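# Sort bolt and eraser into blue divided tray compartments

## Task

Using the two-arm robot, place the bolt in the blue divided tray's front-right compartment and the pencil eraser in its rear compartment, with front, back and right judged from the robot's viewpoint. Both items must stay there on their own, not held by the robot, and everything must settle and be still shortly after you finish. At the end, open the grippers and move the arms away. Knocking or putting anything off the table fails the job.

## Robot and tools

Robot: two 6-joint arms, left_arm and right_arm, each with a parallel gripper. The arm names are labels only; they do not refer to the left or right of any picture. A gripper's fingers point along its own +z axis and close along its y axis. The reported hand point sits between the finger pads, roughly 1 cm behind the tips.

Scene frame (used only in results): origin on the table top midway between the arms, +x out over the table, +z up, left_arm on the +y side. Positions are in metres, orientations are quaternions in w,x,y,z order. Printed hand positions can be off, more so when an arm is stretched far.

Tool execute_actions, argument actions: a list holding one action, one wait, or nothing. An empty list ({"actions": []}) only reports the current state. An action is {"rows": [...], "steps": n}, n from 1 to 15 (15 if omitted); each step lasts 1/30 s. Each row drives one step; if there are fewer rows than steps, the last row repeats. A wait is {"steps": n} with n up to 300; it counts steps since the previous result, and your reply time is included. Optional pictures (true/false) controls whether camera images come back. A refused call moves nothing.

Each row is one flat list of exactly 14 numbers, each between -1 and 1, covering both arms even if one is idle: left_arm waist, shoulder, elbow, wrist pitch, wrist yaw, wrist roll, gripper opening, then the same seven for right_arm. The six joint entries are offsets, not poses: they are measured from the joint angles shown in the most recent result that lists them (before any such result exists, and for later calls in the same reply, from where the arm is when the action begins), never from the previous row. Scale: 1.0 equals 1.202 rad for waist, 1.258 shoulder, 1.238 elbow, 2.073 wrist pitch, 2.022 wrist yaw and 2.022 wrist roll. Stated joint ranges in rad: waist -2.618..3.054, shoulder 0..3.142, elbow 0..3.142, wrist pitch -1.571..1.571, wrist yaw -1.571..1.571, wrist roll -2.094..2.094. Asking for more than 0.036 rad beyond a range end gets the call refused; true ends may sit 0.036 rad either way of the stated ones, and a joint pushed outward past its real end is stopped there, reported as "joint sent to its limit" (possibly for an earlier action). No such message does not prove there is more room.

The opening entry is absolute, not an offset: +1 fully open, -1 closed. Between the extremes the fingers go to where grip_measured would read that value. To hold something, command about 0.03 below grip_measured for a firm grip, less for a lighter one. Per-pad force tops out around 50 to 62 N (lower on some grippers, and weaker on parts under about 2 mm thick); first contact can spike harder. Each gripper's reading may carry a fixed error of up to about 1 mm.

Holding still: zero offsets are not a pause; they pull the arm back to the reference angles and can let it droop a little each action. To keep an arm steady, in a reply's first call send the offsets that return it to the angles you want, use zeros in later calls, and enlarge the offset if a joint keeps lagging.

Speed: each joint's target is kept within a fixed lead of its measured angle per step (0.202 rad waist, 0.258 shoulder, 0.238 elbow, 0.573 wrist pitch, 0.522 wrist yaw and roll), and if a step's targets would move the hand more than 70 mm from where it is, all of them are scaled back. Big offsets therefore take several steps.

Between calls the arms keep heading to the last row sent, until they barely move for a moment or a step is HELD; fingers still in motion finish moving. The simulation runs while you think and write.

Result lines: the state line gives each gripper's position and quaternion (left_arm | right_arm). Joint positions and Joint velocities list, per arm, the six joints (rad, rad/s) then the pad gap (m, m/s; 0.094 m is fully open). grip_measured is the opening on the command scale. "joint command not followed" means a clearance check altered or blocked joint targets on some steps; the rest of the row still ran. HELD flags steps on which your row was not (fully) sent. MOTOR HOT warns from 75 °C; OVER-TEMPERATURE FAULT means an arm was stopped (at 90 °C for 10 s, and at 100 °C the arm and gripper go limp and it falls). Carrying loads heats motors, even while you think.

Tool zoom_image: camera (one of cam_head_left, cam_head_right, cam_high, cam_low, cam_left_wrist, cam_right_wrist) and region [x0, y0, x1, y1] in that camera's pixels, top-left origin, at most 504x504; returns a sharper crop of that camera's latest image. Head, high and low cameras are 504x504; wrist cameras are 616x616 fisheye.

Tool finished_scene: scene = the current scene number. Replying with no tool call ends everything.

Avoid: dropping or slipping held parts, slamming, hard pushes, arms colliding or pressing on each other (may end the scene), and anything leaving the table. Brief external tugs on held parts or pushes on loose ones can happen. Finish with grippers open and arms clear, objects resting on their own.

Each tool is called after "Emit:" as name(argument=value, ...) on one line, values as JSON.

## Session

I'll start by looking at the scene.

Emit:
execute_actions(actions=[])

Scene clock: 0.00 s of 4800.00 s.
left_arm: end_effector_position=(+0.1259, +0.3868, +0.2078) grip_measured=+1.000 end_effector_quat_wxyz=(+0.154, +0.012, +0.950, +0.270) | right_arm: end_effector_position=(+0.5220, -0.0972, +0.3885) grip_measured=+1.000 end_effector_quat_wxyz=(+0.719, +0.368, +0.552, -0.209)
Joint positions: left_arm=[ 1.051  0.669  0.952 -1.223  0.036  1.113  0.094] | right_arm=[ 0.45   2.564  2.513  0.997  1.422 -0.635  0.094]
Joint velocities: left_arm=[ 0.007 -0.007 -0.002  0.022  0.022  0.037  0.   ] | right_arm=[-0.012 -0.012 -0.022 -0.022  0.066 -0.022  0.   ]

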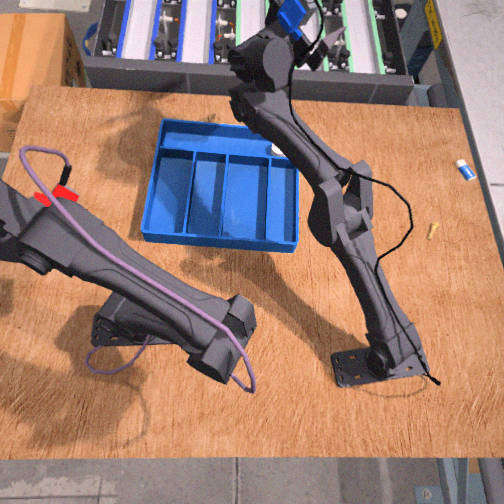

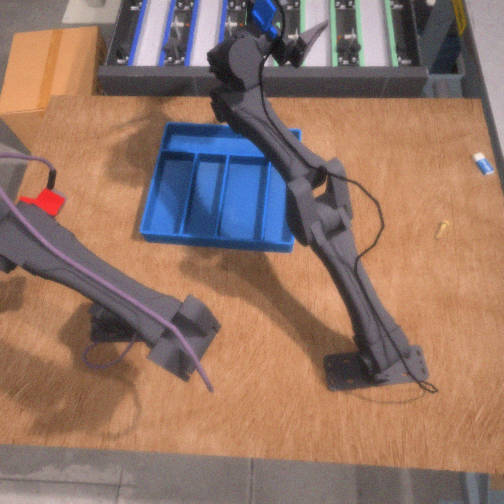

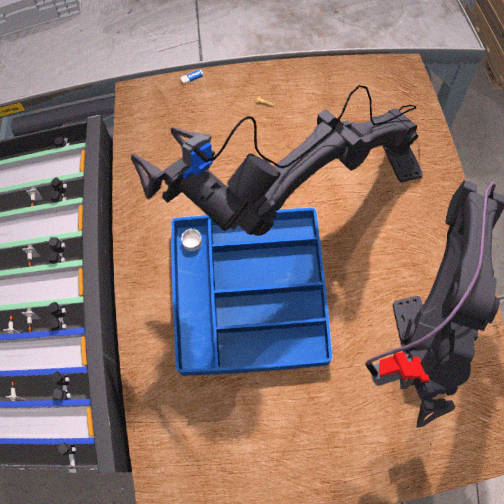

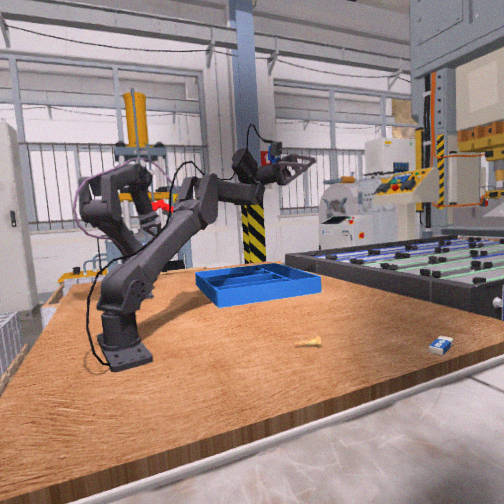

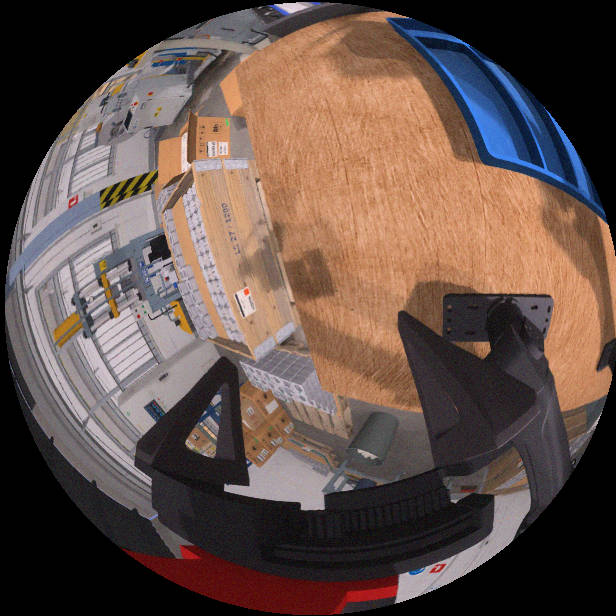

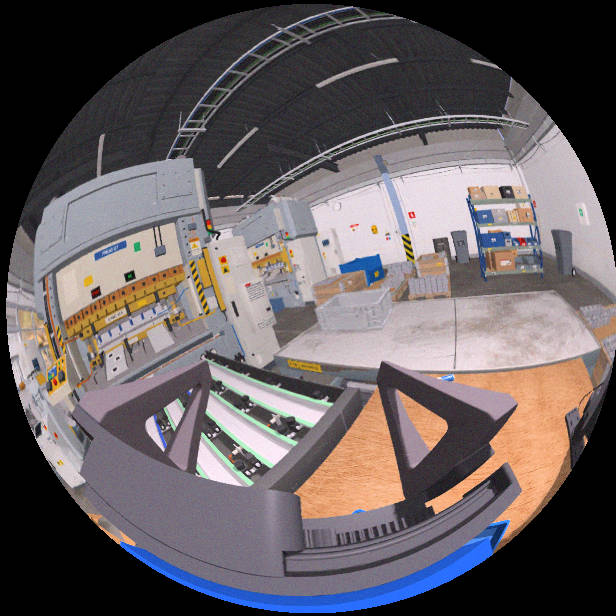

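Emit:
zoom_image(camera="cam_high", region=[150, 50, 350, 250])

Emit:
zoom_image(camera="cam_high", region=[150, 190, 350, 390])

Emit:
zoom_image(camera="cam_head_left", region=[384, 140, 504, 260])

Emit:
zoom_image(camera="cam_low", region=[270, 300, 480, 380])

Region (150, 50, 350, 250) of cam_high's 504x504 image, scaled by 2.520, with more detail than that image has.

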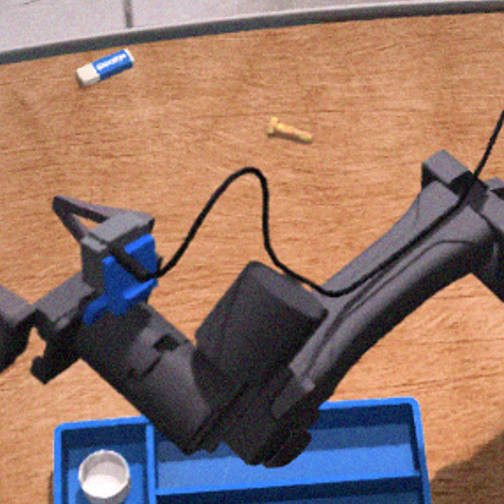

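Region (150, 190, 350, 390) of cam_high's 504x504 image, scaled by 2.520, with more detail than that image has.

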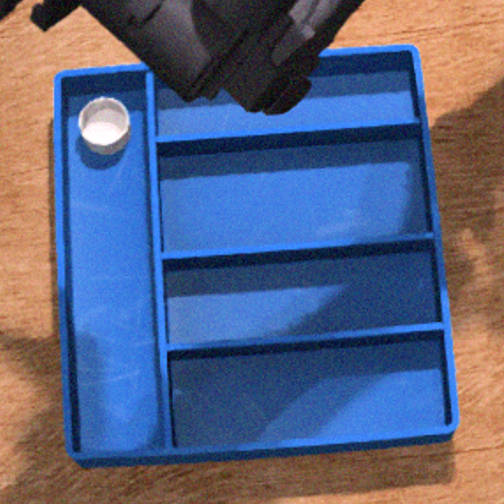

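Region (384, 140, 504, 260) of cam_head_left's 504x504 image, scaled by 4.200, with more detail than that image has.

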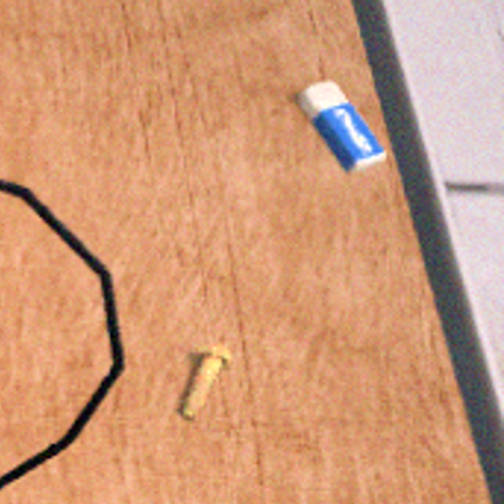

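Region (270, 300, 480, 380) of cam_low's 504x504 image, scaled by 2.400, with more detail than that image has; it fills the top 192 rows of this view, and the rest is white.

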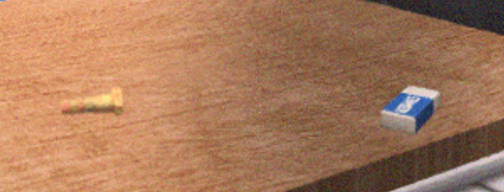

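Emit:
zoom_image(camera="cam_high", region=[330, 70, 504, 244])

Emit:
zoom_image(camera="cam_high", region=[330, 260, 504, 434])

Emit:
zoom_image(camera="cam_head_left", region=[300, 300, 460, 420])

Emit:
zoom_image(camera="cam_head_left", region=[60, 270, 260, 400])

Region (330, 70, 504, 244) of cam_high's 504x504 image, scaled by 2.897, with more detail than that image has.

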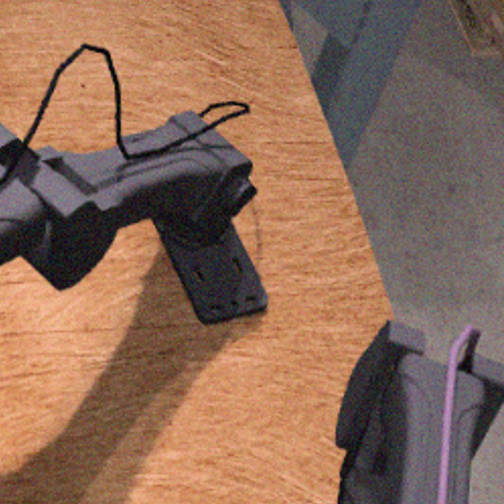

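Region (330, 260, 504, 434) of cam_high's 504x504 image, scaled by 2.897, with more detail than that image has.

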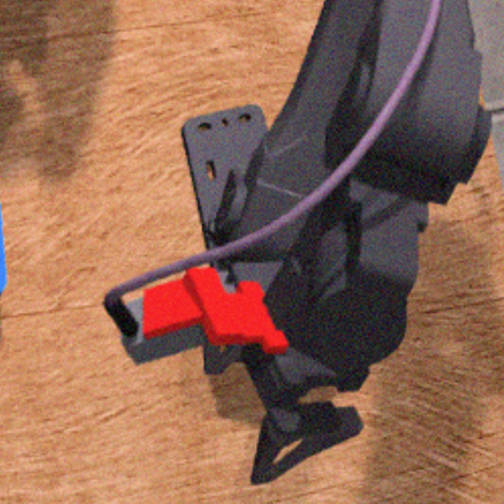

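Region (300, 300, 460, 420) of cam_head_left's 504x504 image, scaled by 3.150, with more detail than that image has; it fills the top 378 rows of this view, and the rest is white.

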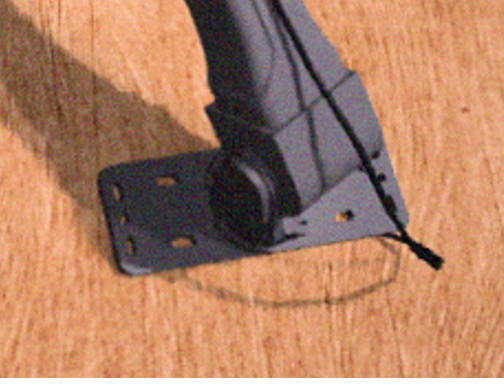

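Region (60, 270, 260, 400) of cam_head_left's 504x504 image, scaled by 2.520, with more detail than that image has; it fills the top 328 rows of this view, and the rest is white.

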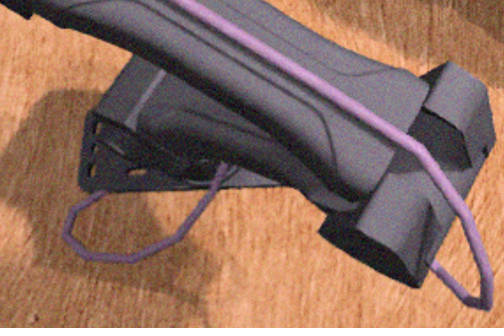

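Emit:
execute_actions(actions=[{"rows": [[0,0,0,0,0,0,1, -0.04,-0.025,-0.03,-0.05,-0.035,0.015,1],[0,0,0,0,0,0,1, -0.09,-0.05,-0.066,-0.1,-0.07,0.03,1],[0,0,0,0,0,0,1, -0.15,-0.085,-0.11,-0.17,-0.12,0.053,1],[0,0,0,0,0,0,1, -0.22,-0.126,-0.165,-0.25,-0.175,0.078,1],[0,0,0,0,0,0,1, -0.30,-0.17,-0.22,-0.34,-0.24,0.106,1],[0,0,0,0,0,0,1, -0.38,-0.22,-0.28,-0.43,-0.30,0.135,1],[0,0,0,0,0,0,1, -0.46,-0.26,-0.34,-0.52,-0.365,0.163,1],[0,0,0,0,0,0,1, -0.54,-0.31,-0.40,-0.61,-0.43,0.19,1],[0,0,0,0,0,0,1, -0.62,-0.355,-0.46,-0.70,-0.49,0.22,1],[0,0,0,0,0,0,1, -0.70,-0.40,-0.52,-0.79,-0.555,0.248,1],[0,0,0,0,0,0,1, -0.78,-0.445,-0.58,-0.88,-0.62,0.276,1],[0,0,0,0,0,0,1, -0.89,-0.5056,-0.659,-1.0,-0.703,0.314,1]], "steps": 15}], pictures=false)

Emit:
execute_actions(actions=[{"steps": 30}], pictures=false)

Scene clock: 120.50 s of 4800.00 s.
left_arm: end_effector_position=(+0.1263, +0.3874, +0.2083) grip_measured=+1.000 end_effector_quat_wxyz=(+0.155, +0.012, +0.950, +0.271) | right_arm: end_effector_position=(+0.5772, -0.3603, +0.3256) grip_measured=+1.000 end_effector_quat_wxyz=(+0.588, +0.100, +0.754, -0.276)
Joint positions: left_arm=[ 1.051  0.669  0.952 -1.219  0.036  1.113  0.094] | right_arm=[-0.16   2.014  1.811  0.017  0.565 -0.207  0.094]
Joint velocities: left_arm=[-0.007 -0.007 -0.002 -0.037  0.022 -0.051  0.   ] | right_arm=[-1.482 -0.725 -0.662 -1.707 -1.692  0.725  0.   ]
Steps of this call (steps 1 to 90: nothing new was sent; then 117.00 s passed at rest; steps 91 to 105: all 15 steps of this action). Readings (joint positions):
91: left_arm=[1.051 0.669 0.952 -1.223 0.036 1.113] | right_arm=[0.447 2.562 2.509 0.986 1.416 -0.630]
92: left_arm=[1.051 0.669 0.952 -1.222 0.036 1.113] | right_arm=[0.437 2.550 2.490 0.957 1.395 -0.620]
94: left_arm=[1.051 0.669 0.952 -1.221 0.036 1.113] | right_arm=[0.396 2.511 2.427 0.862 1.328 -0.592]
98: left_arm=[1.051 0.669 0.952 -1.220 0.036 1.113] | right_arm=[0.233 2.349 2.196 0.542 1.056 -0.473]
105: the state above

Scene clock: 121.50 s of 4800.00 s.
left_arm: end_effector_position=(+0.1263, +0.3874, +0.2083) grip_measured=+1.000 end_effector_quat_wxyz=(+0.155, +0.012, +0.950, +0.271) | right_arm: end_effector_position=(+0.3648, -0.4628, +0.1248) grip_measured=+1.000 end_effector_quat_wxyz=(+0.132, +0.224, +0.965, -0.039)
Joint positions: left_arm=[ 1.051  0.669  0.952 -1.219  0.036  1.113  0.094] | right_arm=[-0.623  1.945  1.704 -1.053  0.014 -0.006  0.094]
Joint velocities: left_arm=[-0.012  0.022  0.002 -0.007 -0.066  0.022  0.   ] | right_arm=[-0.012 -0.022  0.002 -0.066 -0.007  0.037  0.   ]
Steps of this call (steps 1 to 30: the robot went on to your last target). Readings (joint positions):
1: left_arm=[1.051 0.669 0.952 -1.219 0.036 1.113] | right_arm=[-0.213 1.993 1.793 -0.041 0.510 -0.184]
2: left_arm=[1.051 0.669 0.952 -1.219 0.036 1.113] | right_arm=[-0.263 1.978 1.781 -0.097 0.457 -0.165]
4: left_arm=[1.051 0.669 0.952 -1.219 0.036 1.113] | right_arm=[-0.356 1.963 1.765 -0.205 0.368 -0.133]
8: left_arm=[1.051 0.669 0.952 -1.219 0.036 1.113] | right_arm=[-0.520 1.960 1.745 -0.425 0.240 -0.088]
30: the state above

Emit:
execute_actions(actions=[{"rows": [[0,0,0,0,0,0,1, 0.002,-0.0135,-0.006,-0.03,-0.01,0.003,1],[0,0,0,0,0,0,1, 0.002,-0.0135,-0.006,-0.06,-0.012,0.003,1],[0,0,0,0,0,0,1, 0.002,-0.0135,-0.006,-0.09,-0.012,0.003,1],[0,0,0,0,0,0,1, 0.002,-0.0135,-0.006,-0.12,-0.012,0.003,1],[0,0,0,0,0,0,1, 0.002,-0.0135,-0.006,-0.1447,-0.012,0.003,1]], "steps": 15}])

Scene clock: 148.00 s of 4800.00 s.
left_arm: end_effector_position=(+0.1266, +0.3880, +0.2089) grip_measured=+1.000 end_effector_quat_wxyz=(+0.156, +0.012, +0.949, +0.273) | right_arm: end_effector_position=(+0.3065, -0.4314, +0.1155) grip_measured=+1.000 end_effector_quat_wxyz=(+0.003, +0.226, +0.974, -0.002)
Joint positions: left_arm=[ 1.051  0.669  0.952 -1.216  0.036  1.113  0.094] | right_arm=[-0.623  1.945  1.704 -1.323  0.002 -0.006  0.094]
Joint velocities: left_arm=[ 0.002 -0.002 -0.012 -0.051 -0.066 -0.051  0.   ] | right_arm=[-0.017 -0.002 -0.002  0.007 -0.007  0.066  0.   ]
Steps of this call (steps 1 to 15: the robot went on to your last target; steps 16 to 90: nothing new was sent; then 23.00 s passed at rest; steps 91 to 105: all 15 steps of this action). Readings (joint positions):
91: left_arm=[1.051 0.669 0.952 -1.219 0.036 1.113] | right_arm=[-0.623 1.945 1.704 -1.061 0.011 -0.006]
92: left_arm=[1.051 0.669 0.952 -1.218 0.036 1.113] | right_arm=[-0.623 1.945 1.704 -1.073 0.010 -0.006]
94: left_arm=[1.051 0.669 0.952 -1.217 0.036 1.113] | right_arm=[-0.623 1.945 1.704 -1.127 0.007 -0.006]
98: left_arm=[1.051 0.669 0.952 -1.216 0.036 1.113] | right_arm=[-0.623 1.945 1.704 -1.255 0.003 -0.006]
105: the state above

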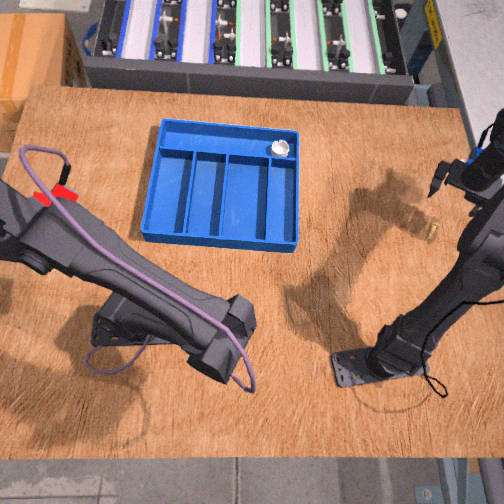

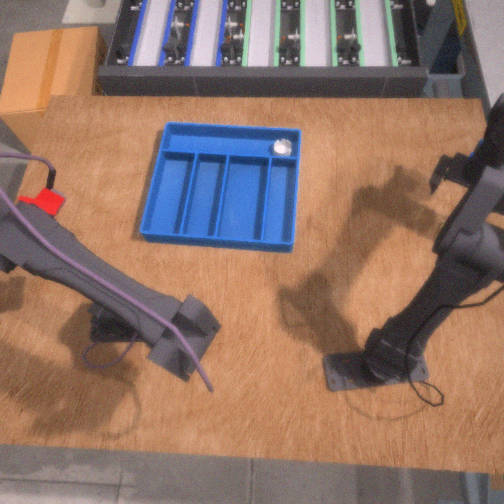

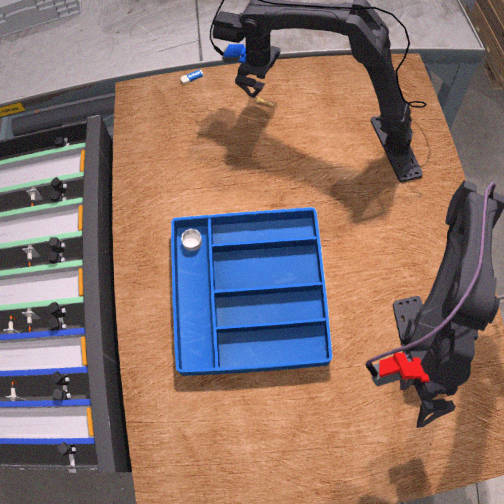

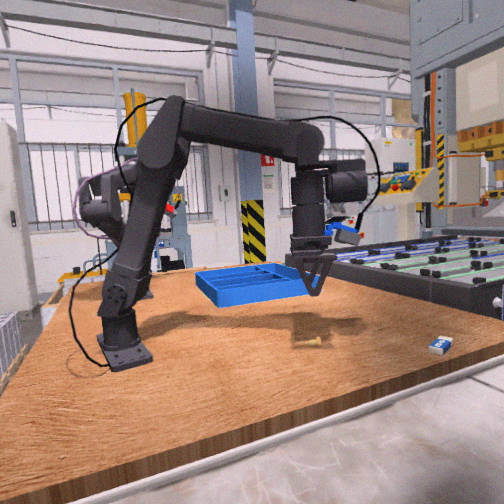

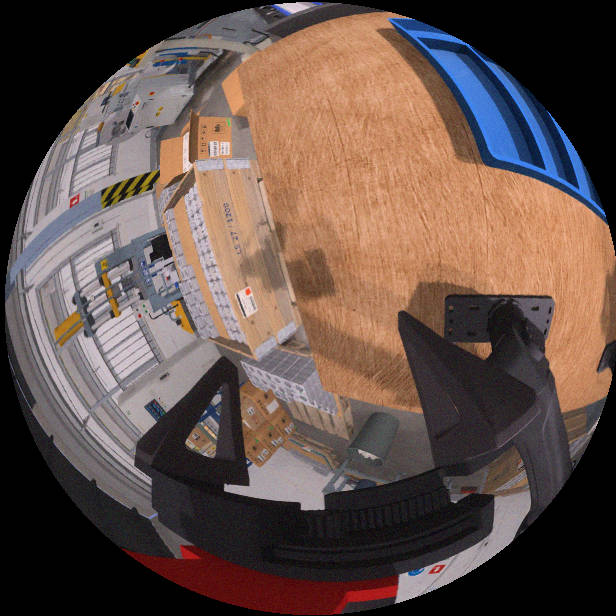

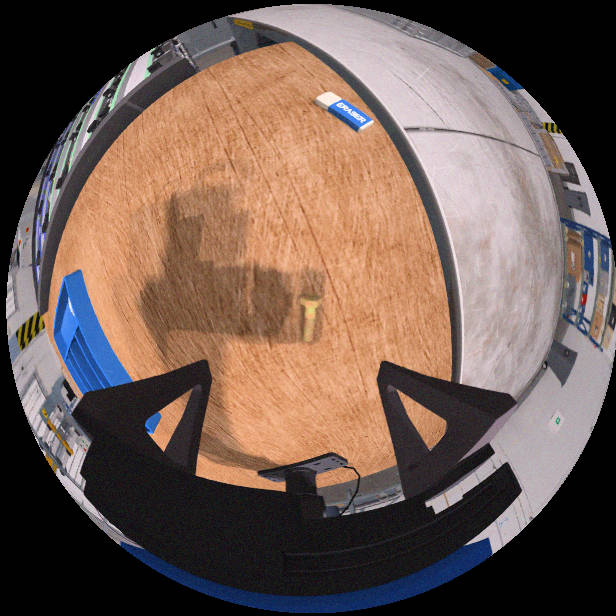

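Emit:
execute_actions(actions=[{"rows": [[0,0,0,0,0,0,1, -0.003,-0.010,-0.018,0.012,0,0.003,1],[0,0,0,0,0,0,1, -0.006,-0.007,-0.036,0.025,0,0.003,1],[0,0,0,0,0,0,1, -0.010,-0.004,-0.06,0.042,0,0.003,1],[0,0,0,0,0,0,1, -0.014,0.0,-0.085,0.06,0,0.003,1],[0,0,0,0,0,0,1, -0.018,0.004,-0.11,0.077,0,0.003,1],[0,0,0,0,0,0,1, -0.022,0.008,-0.133,0.093,0,0.003,1],[0,0,0,0,0,0,1, -0.025,0.012,-0.153,0.107,0,0.003,1],[0,0,0,0,0,0,1, -0.028,0.015,-0.17,0.119,0,0.003,1],[0,0,0,0,0,0,1, -0.03,0.0175,-0.1814,0.127,0,0.003,1]], "steps": 15}], pictures=false)

Emit:
execute_actions(actions=[{"steps": 8}])

Scene clock: 169.97 s of 4800.00 s.
left_arm: end_effector_position=(+0.1269, +0.3887, +0.2095) grip_measured=+1.000 end_effector_quat_wxyz=(+0.157, +0.012, +0.949, +0.274) | right_arm: end_effector_position=(+0.2934, -0.4379, +0.0512) grip_measured=+1.000 end_effector_quat_wxyz=(-0.012, +0.242, +0.970, +0.002)
Joint positions: left_arm=[ 1.051  0.669  0.952 -1.212  0.036  1.113  0.094] | right_arm=[-0.656  1.973  1.485 -1.107  0.002 -0.005  0.094]
Joint velocities: left_arm=[-0.002  0.012  0.002 -0.022 -0.051 -0.081  0.   ] | right_arm=[-0.002 -0.017 -0.002  0.212  0.022  0.022  0.   ]
Steps of this call (steps 1 to 30: the robot went on to your last target; steps 31 to 90: nothing new was sent; then 18.47 s passed at rest; steps 91 to 105: all 15 steps of this action). Readings (joint positions):
91: left_arm=[1.051 0.669 0.952 -1.215 0.036 1.113] | right_arm=[-0.623 1.945 1.704 -1.335 0.002 -0.006]
92: left_arm=[1.051 0.669 0.952 -1.215 0.036 1.113] | right_arm=[-0.623 1.945 1.699 -1.326 0.002 -0.005]
94: left_arm=[1.051 0.669 0.952 -1.213 0.036 1.113] | right_arm=[-0.625 1.942 1.667 -1.289 0.002 -0.005]
98: left_arm=[1.051 0.669 0.952 -1.213 0.036 1.113] | right_arm=[-0.640 1.946 1.552 -1.193 0.002 -0.005]
105: the state above

Scene clock: 170.23 s of 4800.00 s.
left_arm: end_effector_position=(+0.1269, +0.3887, +0.2094) grip_measured=+1.000 end_effector_quat_wxyz=(+0.157, +0.012, +0.949, +0.274) | right_arm: end_effector_position=(+0.2993, -0.4411, +0.0511) grip_measured=+1.000 end_effector_quat_wxyz=(+0.001, +0.242, +0.970, -0.001)
Joint positions: left_arm=[ 1.051  0.669  0.952 -1.212  0.036  1.113  0.094] | right_arm=[-0.656  1.973  1.485 -1.08   0.002 -0.005  0.094]
Joint velocities: left_arm=[ 0.002 -0.012  0.002  0.007  0.007  0.051  0.   ] | right_arm=[-0.007 -0.022 -0.002 -0.037  0.007 -0.007  0.   ]
Steps of this call (steps 1 to 8: the robot went on to your last target). Readings (joint positions):
1: left_arm=[1.051 0.669 0.952 -1.212 0.036 1.113] | right_arm=[-0.656 1.973 1.485 -1.100 0.002 -0.005]
2: left_arm=[1.051 0.669 0.952 -1.212 0.036 1.113] | right_arm=[-0.656 1.973 1.485 -1.094 0.002 -0.005]
4: left_arm=[1.051 0.669 0.952 -1.212 0.036 1.113] | right_arm=[-0.656 1.973 1.485 -1.088 0.002 -0.005]
8: the state above

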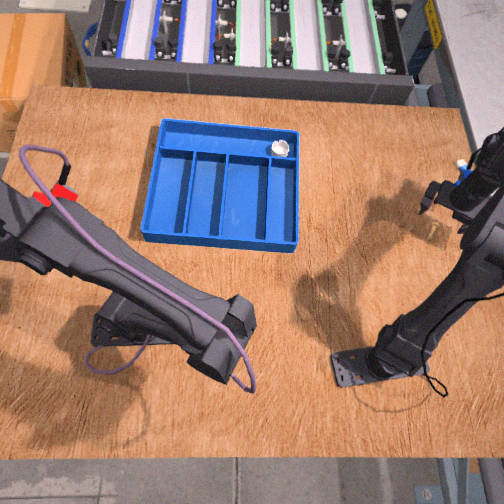

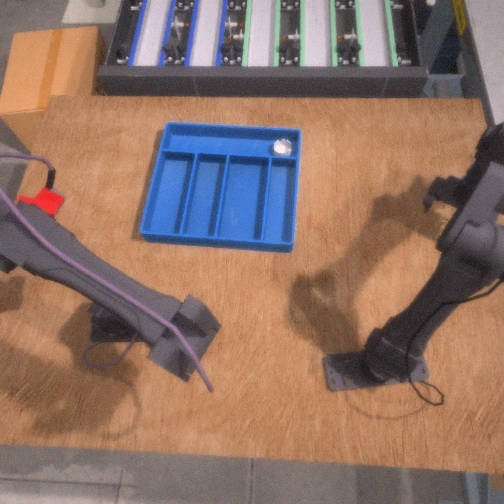

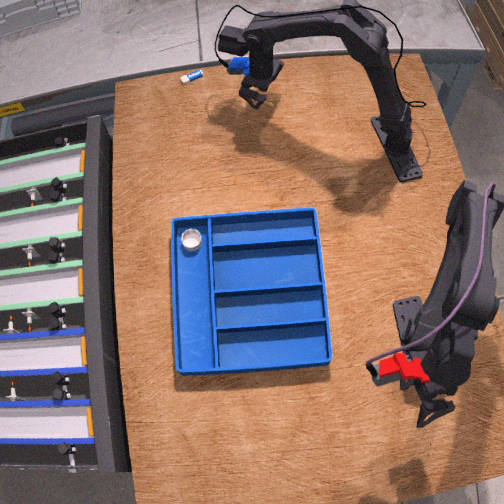

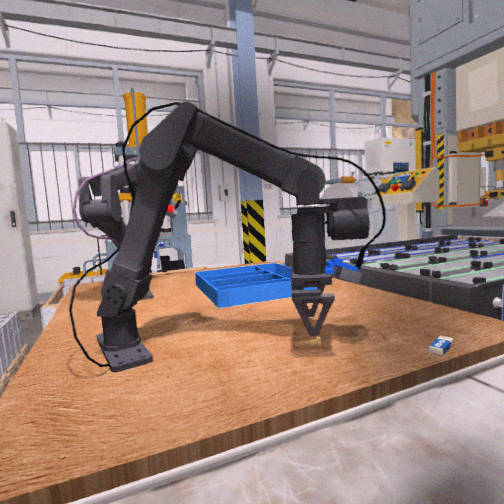

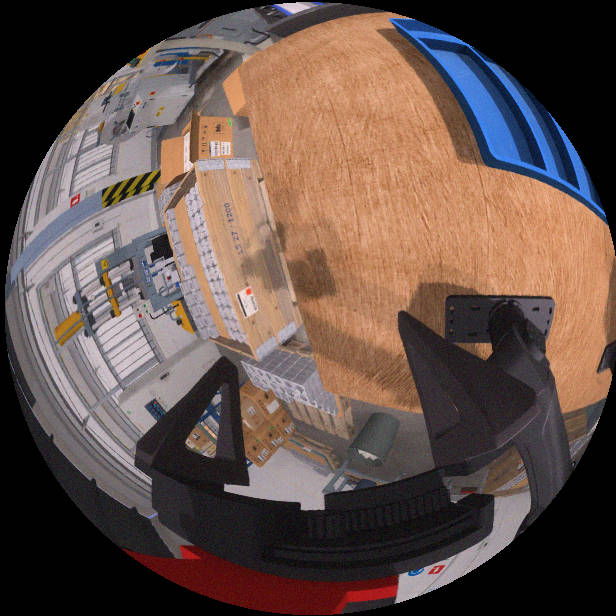

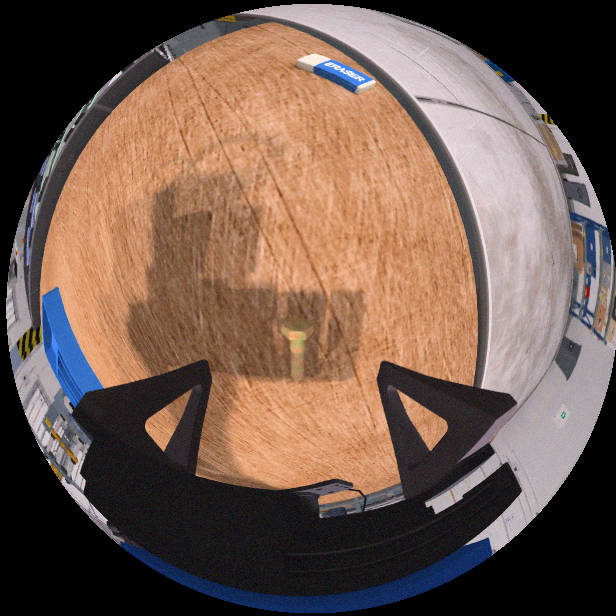

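Emit:
zoom_image(camera="cam_right_wrist", region=[190, 280, 400, 420])

Emit:
zoom_image(camera="cam_low", region=[270, 270, 370, 360])

Region (190, 280, 400, 420) of cam_right_wrist's 616x616 image, scaled by 2.400, with more detail than that image has.

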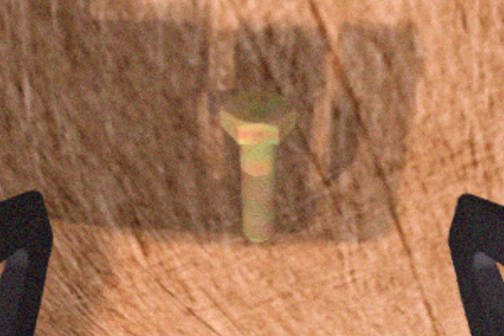

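Region (270, 270, 370, 360) of cam_low's 504x504 image, scaled by 5.040, with more detail than that image has; it fills the top 454 rows of this view, and the rest is white.

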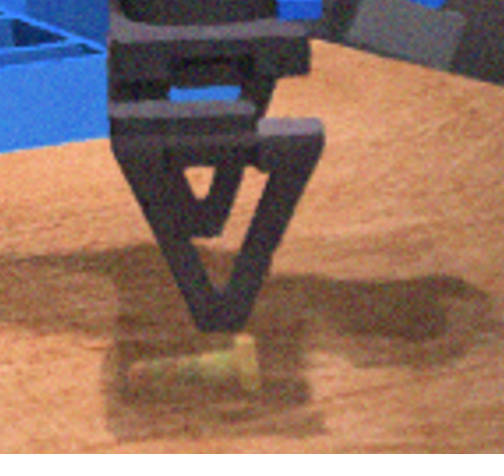

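Emit:
execute_actions(actions=[{"rows": [[0,0,0,0,0,0,1, -0.003,-0.004,-0.008,0.02,0,0.002,1],[0,0,0,0,0,0,1, -0.005,-0.003,-0.02,0.032,0,0.002,1],[0,0,0,0,0,0,1, -0.007,-0.002,-0.034,0.044,0,0.002,1],[0,0,0,0,0,0,1, -0.009,-0.001,-0.048,0.054,0,0.002,1],[0,0,0,0,0,0,1, -0.0105,0.0005,-0.062,0.062,0,0.002,1],[0,0,0,0,0,0,1, -0.0116,0.002,-0.075,0.0675,0,0.002,1],[0,0,0,0,0,0,1, -0.0116,0.003,-0.086,0.0675,0,0.002,1],[0,0,0,0,0,0,1, -0.0116,0.0037,-0.0965,0.0675,0,0.002,1]], "steps": 15}], pictures=false)

Emit:
execute_actions(actions=[{"steps": 6}])

Scene clock: 210.47 s of 4800.00 s.
left_arm: end_effector_position=(+0.1272, +0.3893, +0.2099) grip_measured=+1.000 end_effector_quat_wxyz=(+0.157, +0.012, +0.948, +0.276) | right_arm: end_effector_position=(+0.2913, -0.4398, +0.0247) grip_measured=+1.000 end_effector_quat_wxyz=(+0.002, +0.245, +0.969, -0.001)
Joint positions: left_arm=[ 1.051  0.669  0.952 -1.209  0.036  1.113  0.094] | right_arm=[-0.663  1.973  1.375 -0.968  0.002 -0.005  0.094]
Joint velocities: left_arm=[-0.017  0.002 -0.007 -0.022 -0.066  0.007  0.   ] | right_arm=[ 0.002 -0.002 -0.012  0.11   0.037  0.007  0.   ]
Steps of this call (steps 1 to 30: the robot went on to your last target; steps 31 to 90: nothing new was sent; then 36.73 s passed at rest; steps 91 to 105: all 15 steps of this action). Readings (joint positions):
91: left_arm=[1.051 0.669 0.952 -1.212 0.036 1.113] | right_arm=[-0.656 1.973 1.485 -1.075 0.002 -0.005]
92: left_arm=[1.051 0.669 0.952 -1.211 0.036 1.113] | right_arm=[-0.656 1.973 1.483 -1.068 0.002 -0.005]
94: left_arm=[1.051 0.669 0.952 -1.210 0.036 1.113] | right_arm=[-0.656 1.973 1.470 -1.039 0.002 -0.005]
98: left_arm=[1.051 0.669 0.952 -1.209 0.036 1.113] | right_arm=[-0.661 1.973 1.408 -0.985 0.002 -0.005]
105: the state above

Scene clock: 210.67 s of 4800.00 s.
left_arm: end_effector_position=(+0.1272, +0.3893, +0.2100) grip_measured=+1.000 end_effector_quat_wxyz=(+0.157, +0.012, +0.948, +0.276) | right_arm: end_effector_position=(+0.2932, -0.4408, +0.0247) grip_measured=+1.000 end_effector_quat_wxyz=(+0.006, +0.245, +0.969, -0.002)
Joint positions: left_arm=[ 1.051  0.669  0.952 -1.209  0.036  1.113  0.094] | right_arm=[-0.663  1.973  1.375 -0.959  0.002 -0.005  0.094]
Joint velocities: left_arm=[ 0.007 -0.007  0.007  0.007  0.037  0.022  0.   ] | right_arm=[ 0.022 -0.012  0.007  0.125  0.066 -0.081  0.   ]
Steps of this call (steps 1 to 6: the robot went on to your last target). Readings (joint positions):
1: left_arm=[1.051 0.669 0.952 -1.209 0.036 1.113] | right_arm=[-0.663 1.973 1.375 -0.966 0.002 -0.005]
2: left_arm=[1.051 0.669 0.952 -1.209 0.036 1.113] | right_arm=[-0.663 1.973 1.375 -0.964 0.002 -0.005]
4: left_arm=[1.051 0.669 0.952 -1.209 0.036 1.113] | right_arm=[-0.663 1.973 1.375 -0.961 0.002 -0.005]
6: the state above

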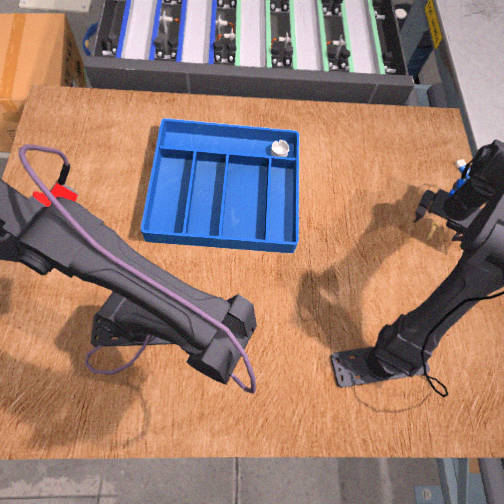

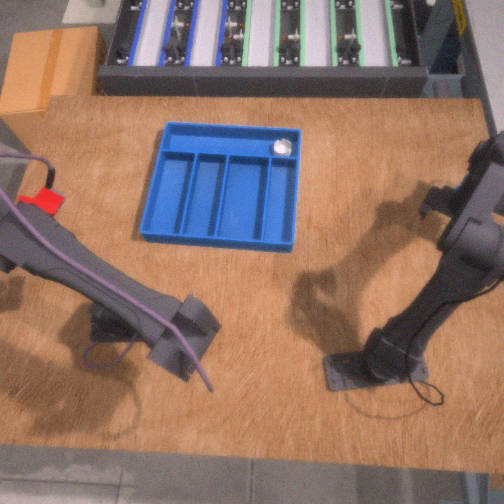

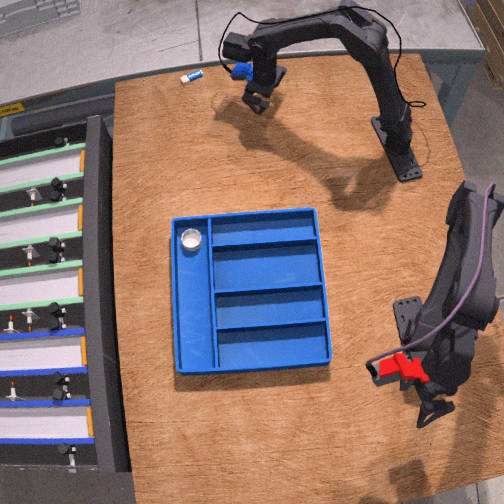

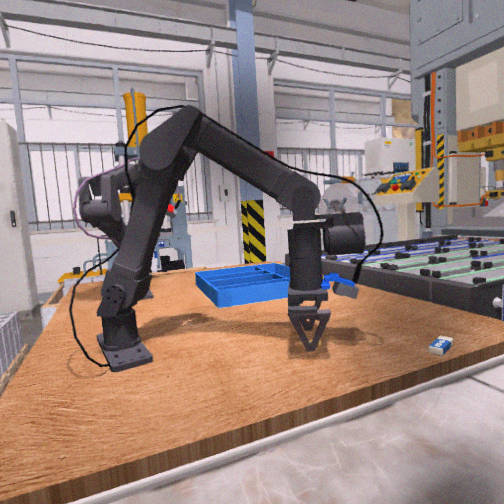

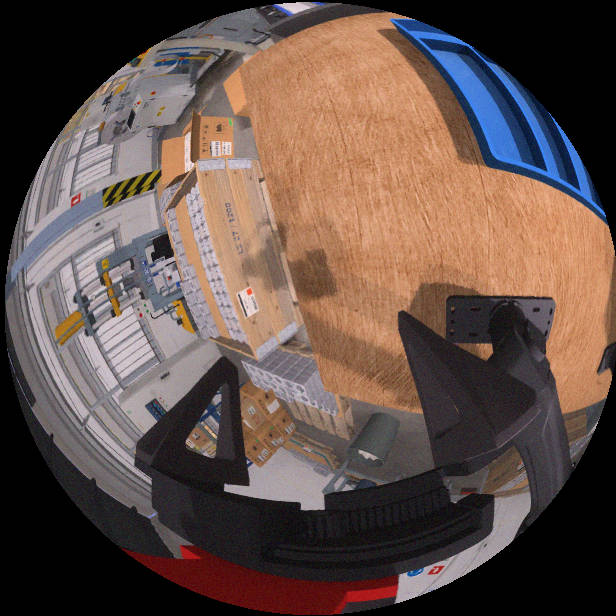

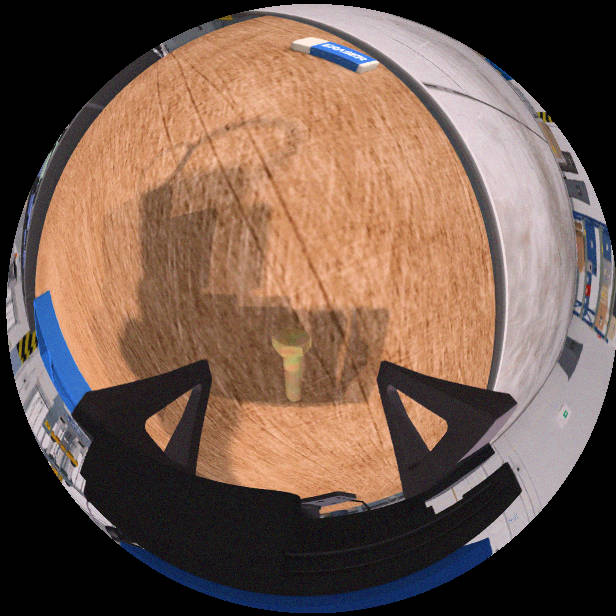

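Emit:
zoom_image(camera="cam_right_wrist", region=[190, 300, 400, 440])

Emit:
zoom_image(camera="cam_low", region=[270, 280, 370, 370])

Emit:
zoom_image(camera="cam_head_left", region=[400, 180, 480, 260])

Region (190, 300, 400, 440) of cam_right_wrist's 616x616 image, scaled by 2.400, with more detail than that image has.

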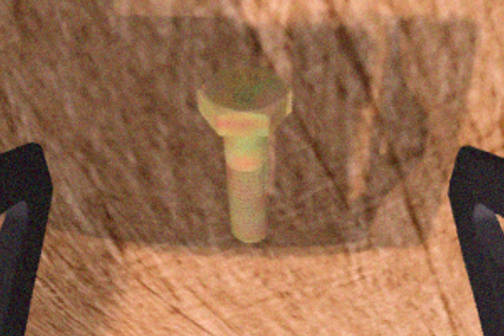

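Region (270, 280, 370, 370) of cam_low's 504x504 image, scaled by 5.040, with more detail than that image has; it fills the top 454 rows of this view, and the rest is white.

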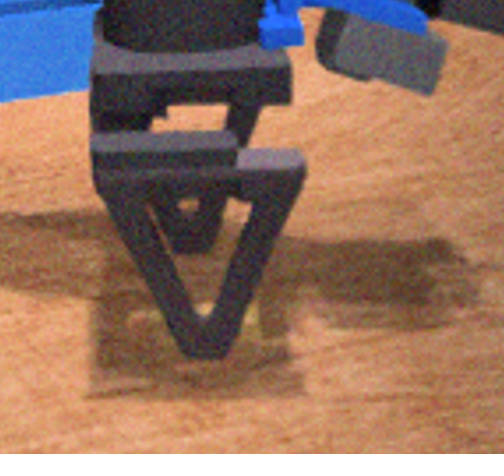

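Region (400, 180, 480, 260) of cam_head_left's 504x504 image, scaled by 6.300, with more detail than that image has.

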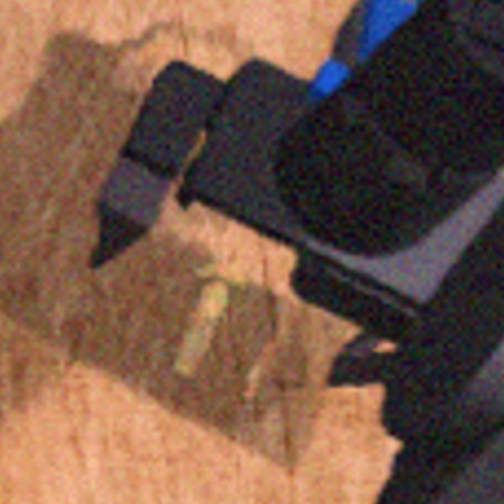

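Emit:
execute_actions(actions=[{"rows": [[0,0,0,0,0,0,1, 0,0.005,-0.007,0,0,0,0.8],[0,0,0,0,0,0,1, 0,0.009,-0.007,0,0,0,0.6],[0,0,0,0,0,0,1, 0,0.013,-0.007,0,0,0,0.4],[0,0,0,0,0,0,1, 0,0.017,-0.007,0,0,0,0.2],[0,0,0,0,0,0,1, 0,0.020,-0.007,0,0,0,0.0],[0,0,0,0,0,0,1, 0,0.023,-0.007,0,0,0,-0.2],[0,0,0,0,0,0,1, 0,0.025,-0.007,0,0,0,-0.35],[0,0,0,0,0,0,1, 0,0.0262,-0.007,0,0,0,-0.4]], "steps": 15}], pictures=false)

Emit:
execute_actions(actions=[{"steps": 8}])

Scene clock: 233.47 s of 4800.00 s.
left_arm: end_effector_position=(+0.1276, +0.3900, +0.2105) grip_measured=+1.000 end_effector_quat_wxyz=(+0.158, +0.012, +0.948, +0.277) | right_arm: end_effector_position=(+0.2915, -0.4399, +0.0159) grip_measured=-0.398 end_effector_quat_wxyz=(-0.005, +0.245, +0.969, +0.001)
Joint positions: left_arm=[ 1.051  0.669  0.952 -1.205  0.036  1.113  0.094] | right_arm=[-0.663  1.999  1.375 -0.957  0.002 -0.005  0.028]
Joint velocities: left_arm=[-0.002 -0.002  0.007  0.022  0.022 -0.081  0.   ] | right_arm=[-0.002  0.002 -0.002 -0.037  0.007 -0.037  0.001]
Steps of this call (steps 1 to 30: the robot went on to your last target; steps 31 to 90: nothing new was sent; then 19.30 s passed at rest; steps 91 to 105: all 15 steps of this action). Readings (joint positions):
91: left_arm=[1.051 0.669 0.952 -1.208 0.036 1.113] | right_arm=[-0.663 1.973 1.375 -0.957 0.002 -0.005]
92: left_arm=[1.051 0.669 0.952 -1.207 0.036 1.113] | right_arm=[-0.663 1.973 1.375 -0.957 0.002 -0.005]
94: left_arm=[1.051 0.669 0.952 -1.206 0.036 1.113] | right_arm=[-0.663 1.974 1.375 -0.957 0.002 -0.005]
98: left_arm=[1.051 0.669 0.952 -1.205 0.036 1.113] | right_arm=[-0.663 1.988 1.375 -0.957 0.002 -0.005]
105: the state above

Scene clock: 233.73 s of 4800.00 s.
left_arm: end_effector_position=(+0.1276, +0.3900, +0.2105) grip_measured=+1.000 end_effector_quat_wxyz=(+0.158, +0.012, +0.948, +0.277) | right_arm: end_effector_position=(+0.2915, -0.4399, +0.0159) grip_measured=-0.398 end_effector_quat_wxyz=(-0.005, +0.245, +0.969, +0.001)
Joint positions: left_arm=[ 1.051  0.669  0.952 -1.205  0.036  1.113  0.094] | right_arm=[-0.663  1.999  1.375 -0.957  0.002 -0.005  0.028]
Joint velocities: left_arm=[-0.002 -0.007 -0.007 -0.007 -0.022  0.007  0.   ] | right_arm=[ 0.002 -0.012 -0.002 -0.081 -0.022 -0.051 -0.001]
Steps of this call (steps 1 to 8: the robot went on to your last target). Readings (joint positions):
1: left_arm=[1.051 0.669 0.952 -1.205 0.036 1.113] | right_arm=[-0.663 1.999 1.375 -0.957 0.002 -0.005]
2: left_arm=[1.051 0.669 0.952 -1.205 0.036 1.113] | right_arm=[-0.663 1.999 1.375 -0.957 0.002 -0.005]
4: left_arm=[1.051 0.669 0.952 -1.205 0.036 1.113] | right_arm=[-0.663 1.999 1.375 -0.957 0.002 -0.005]
8: the state above

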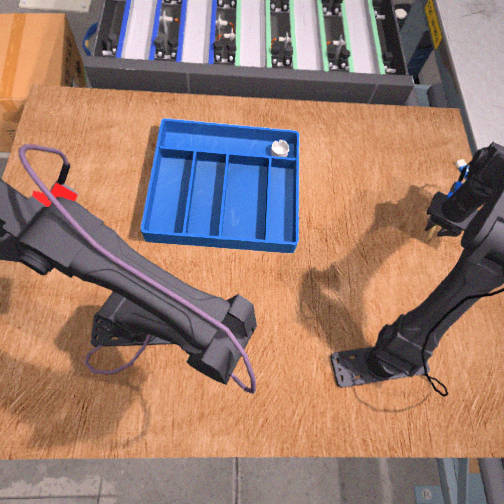

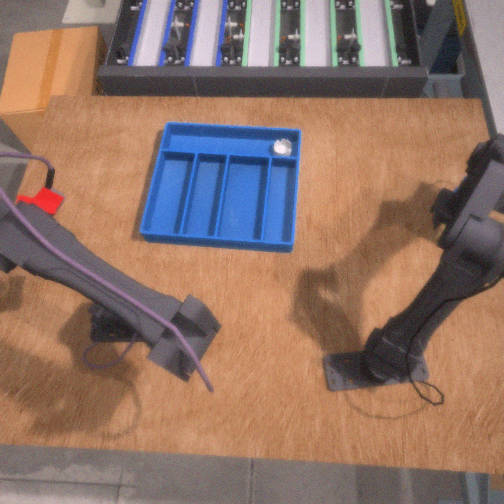

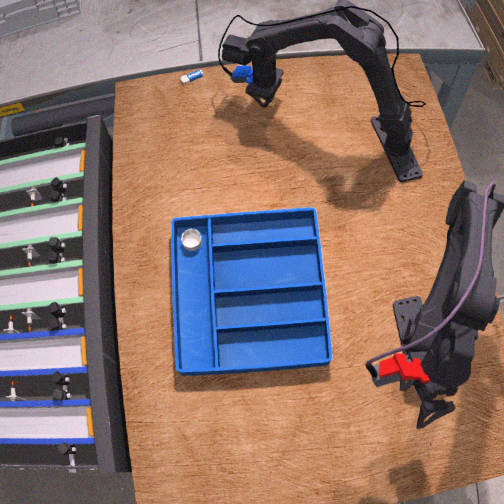

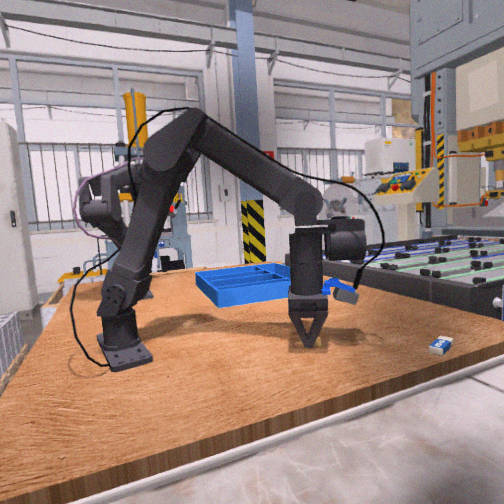

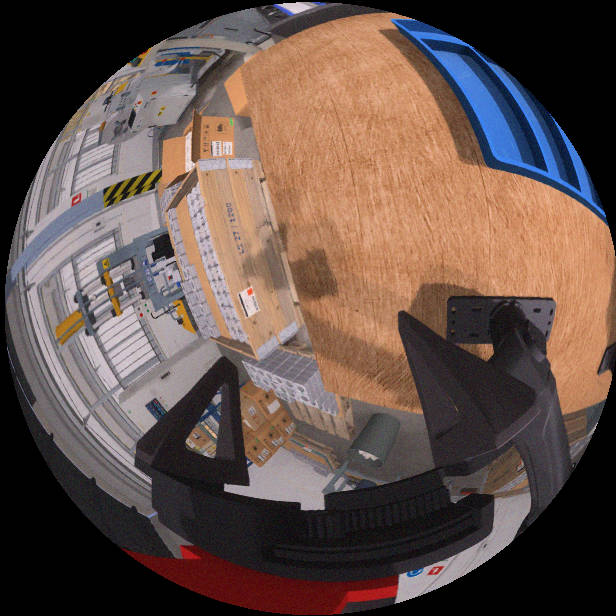

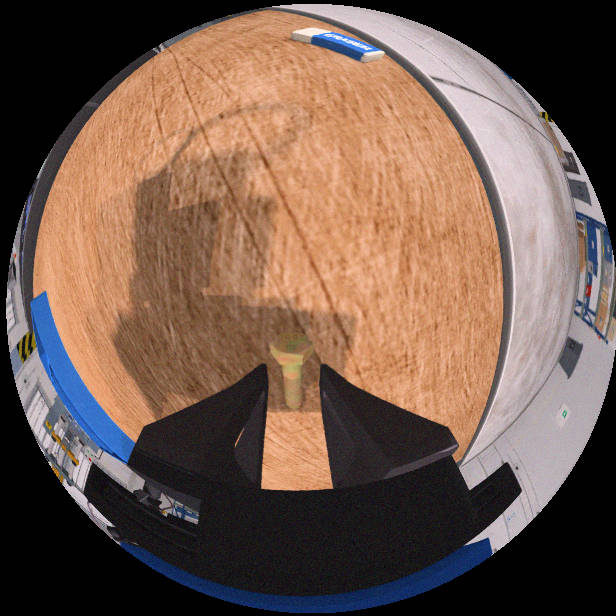

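Emit:
zoom_image(camera="cam_low", region=[280, 300, 340, 360])

Emit:
zoom_image(camera="cam_right_wrist", region=[230, 310, 360, 440])

Region (280, 300, 340, 360) of cam_low's 504x504 image, scaled by 8.400, with more detail than that image has.

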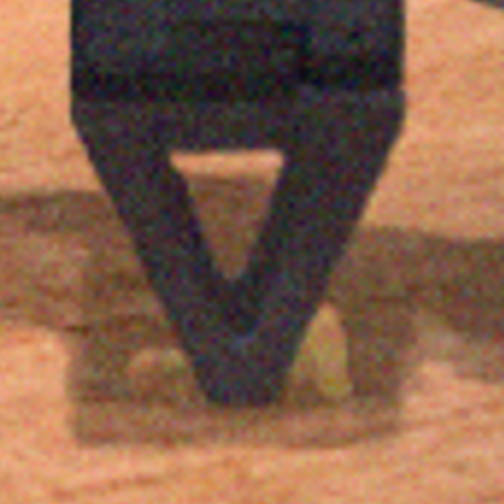

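Region (230, 310, 360, 440) of cam_right_wrist's 616x616 image, scaled by 3.877, with more detail than that image has.

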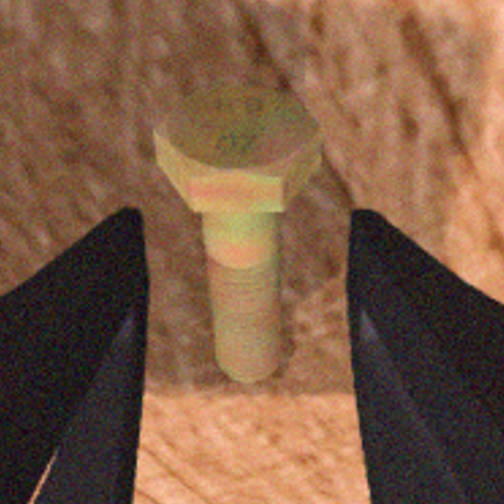

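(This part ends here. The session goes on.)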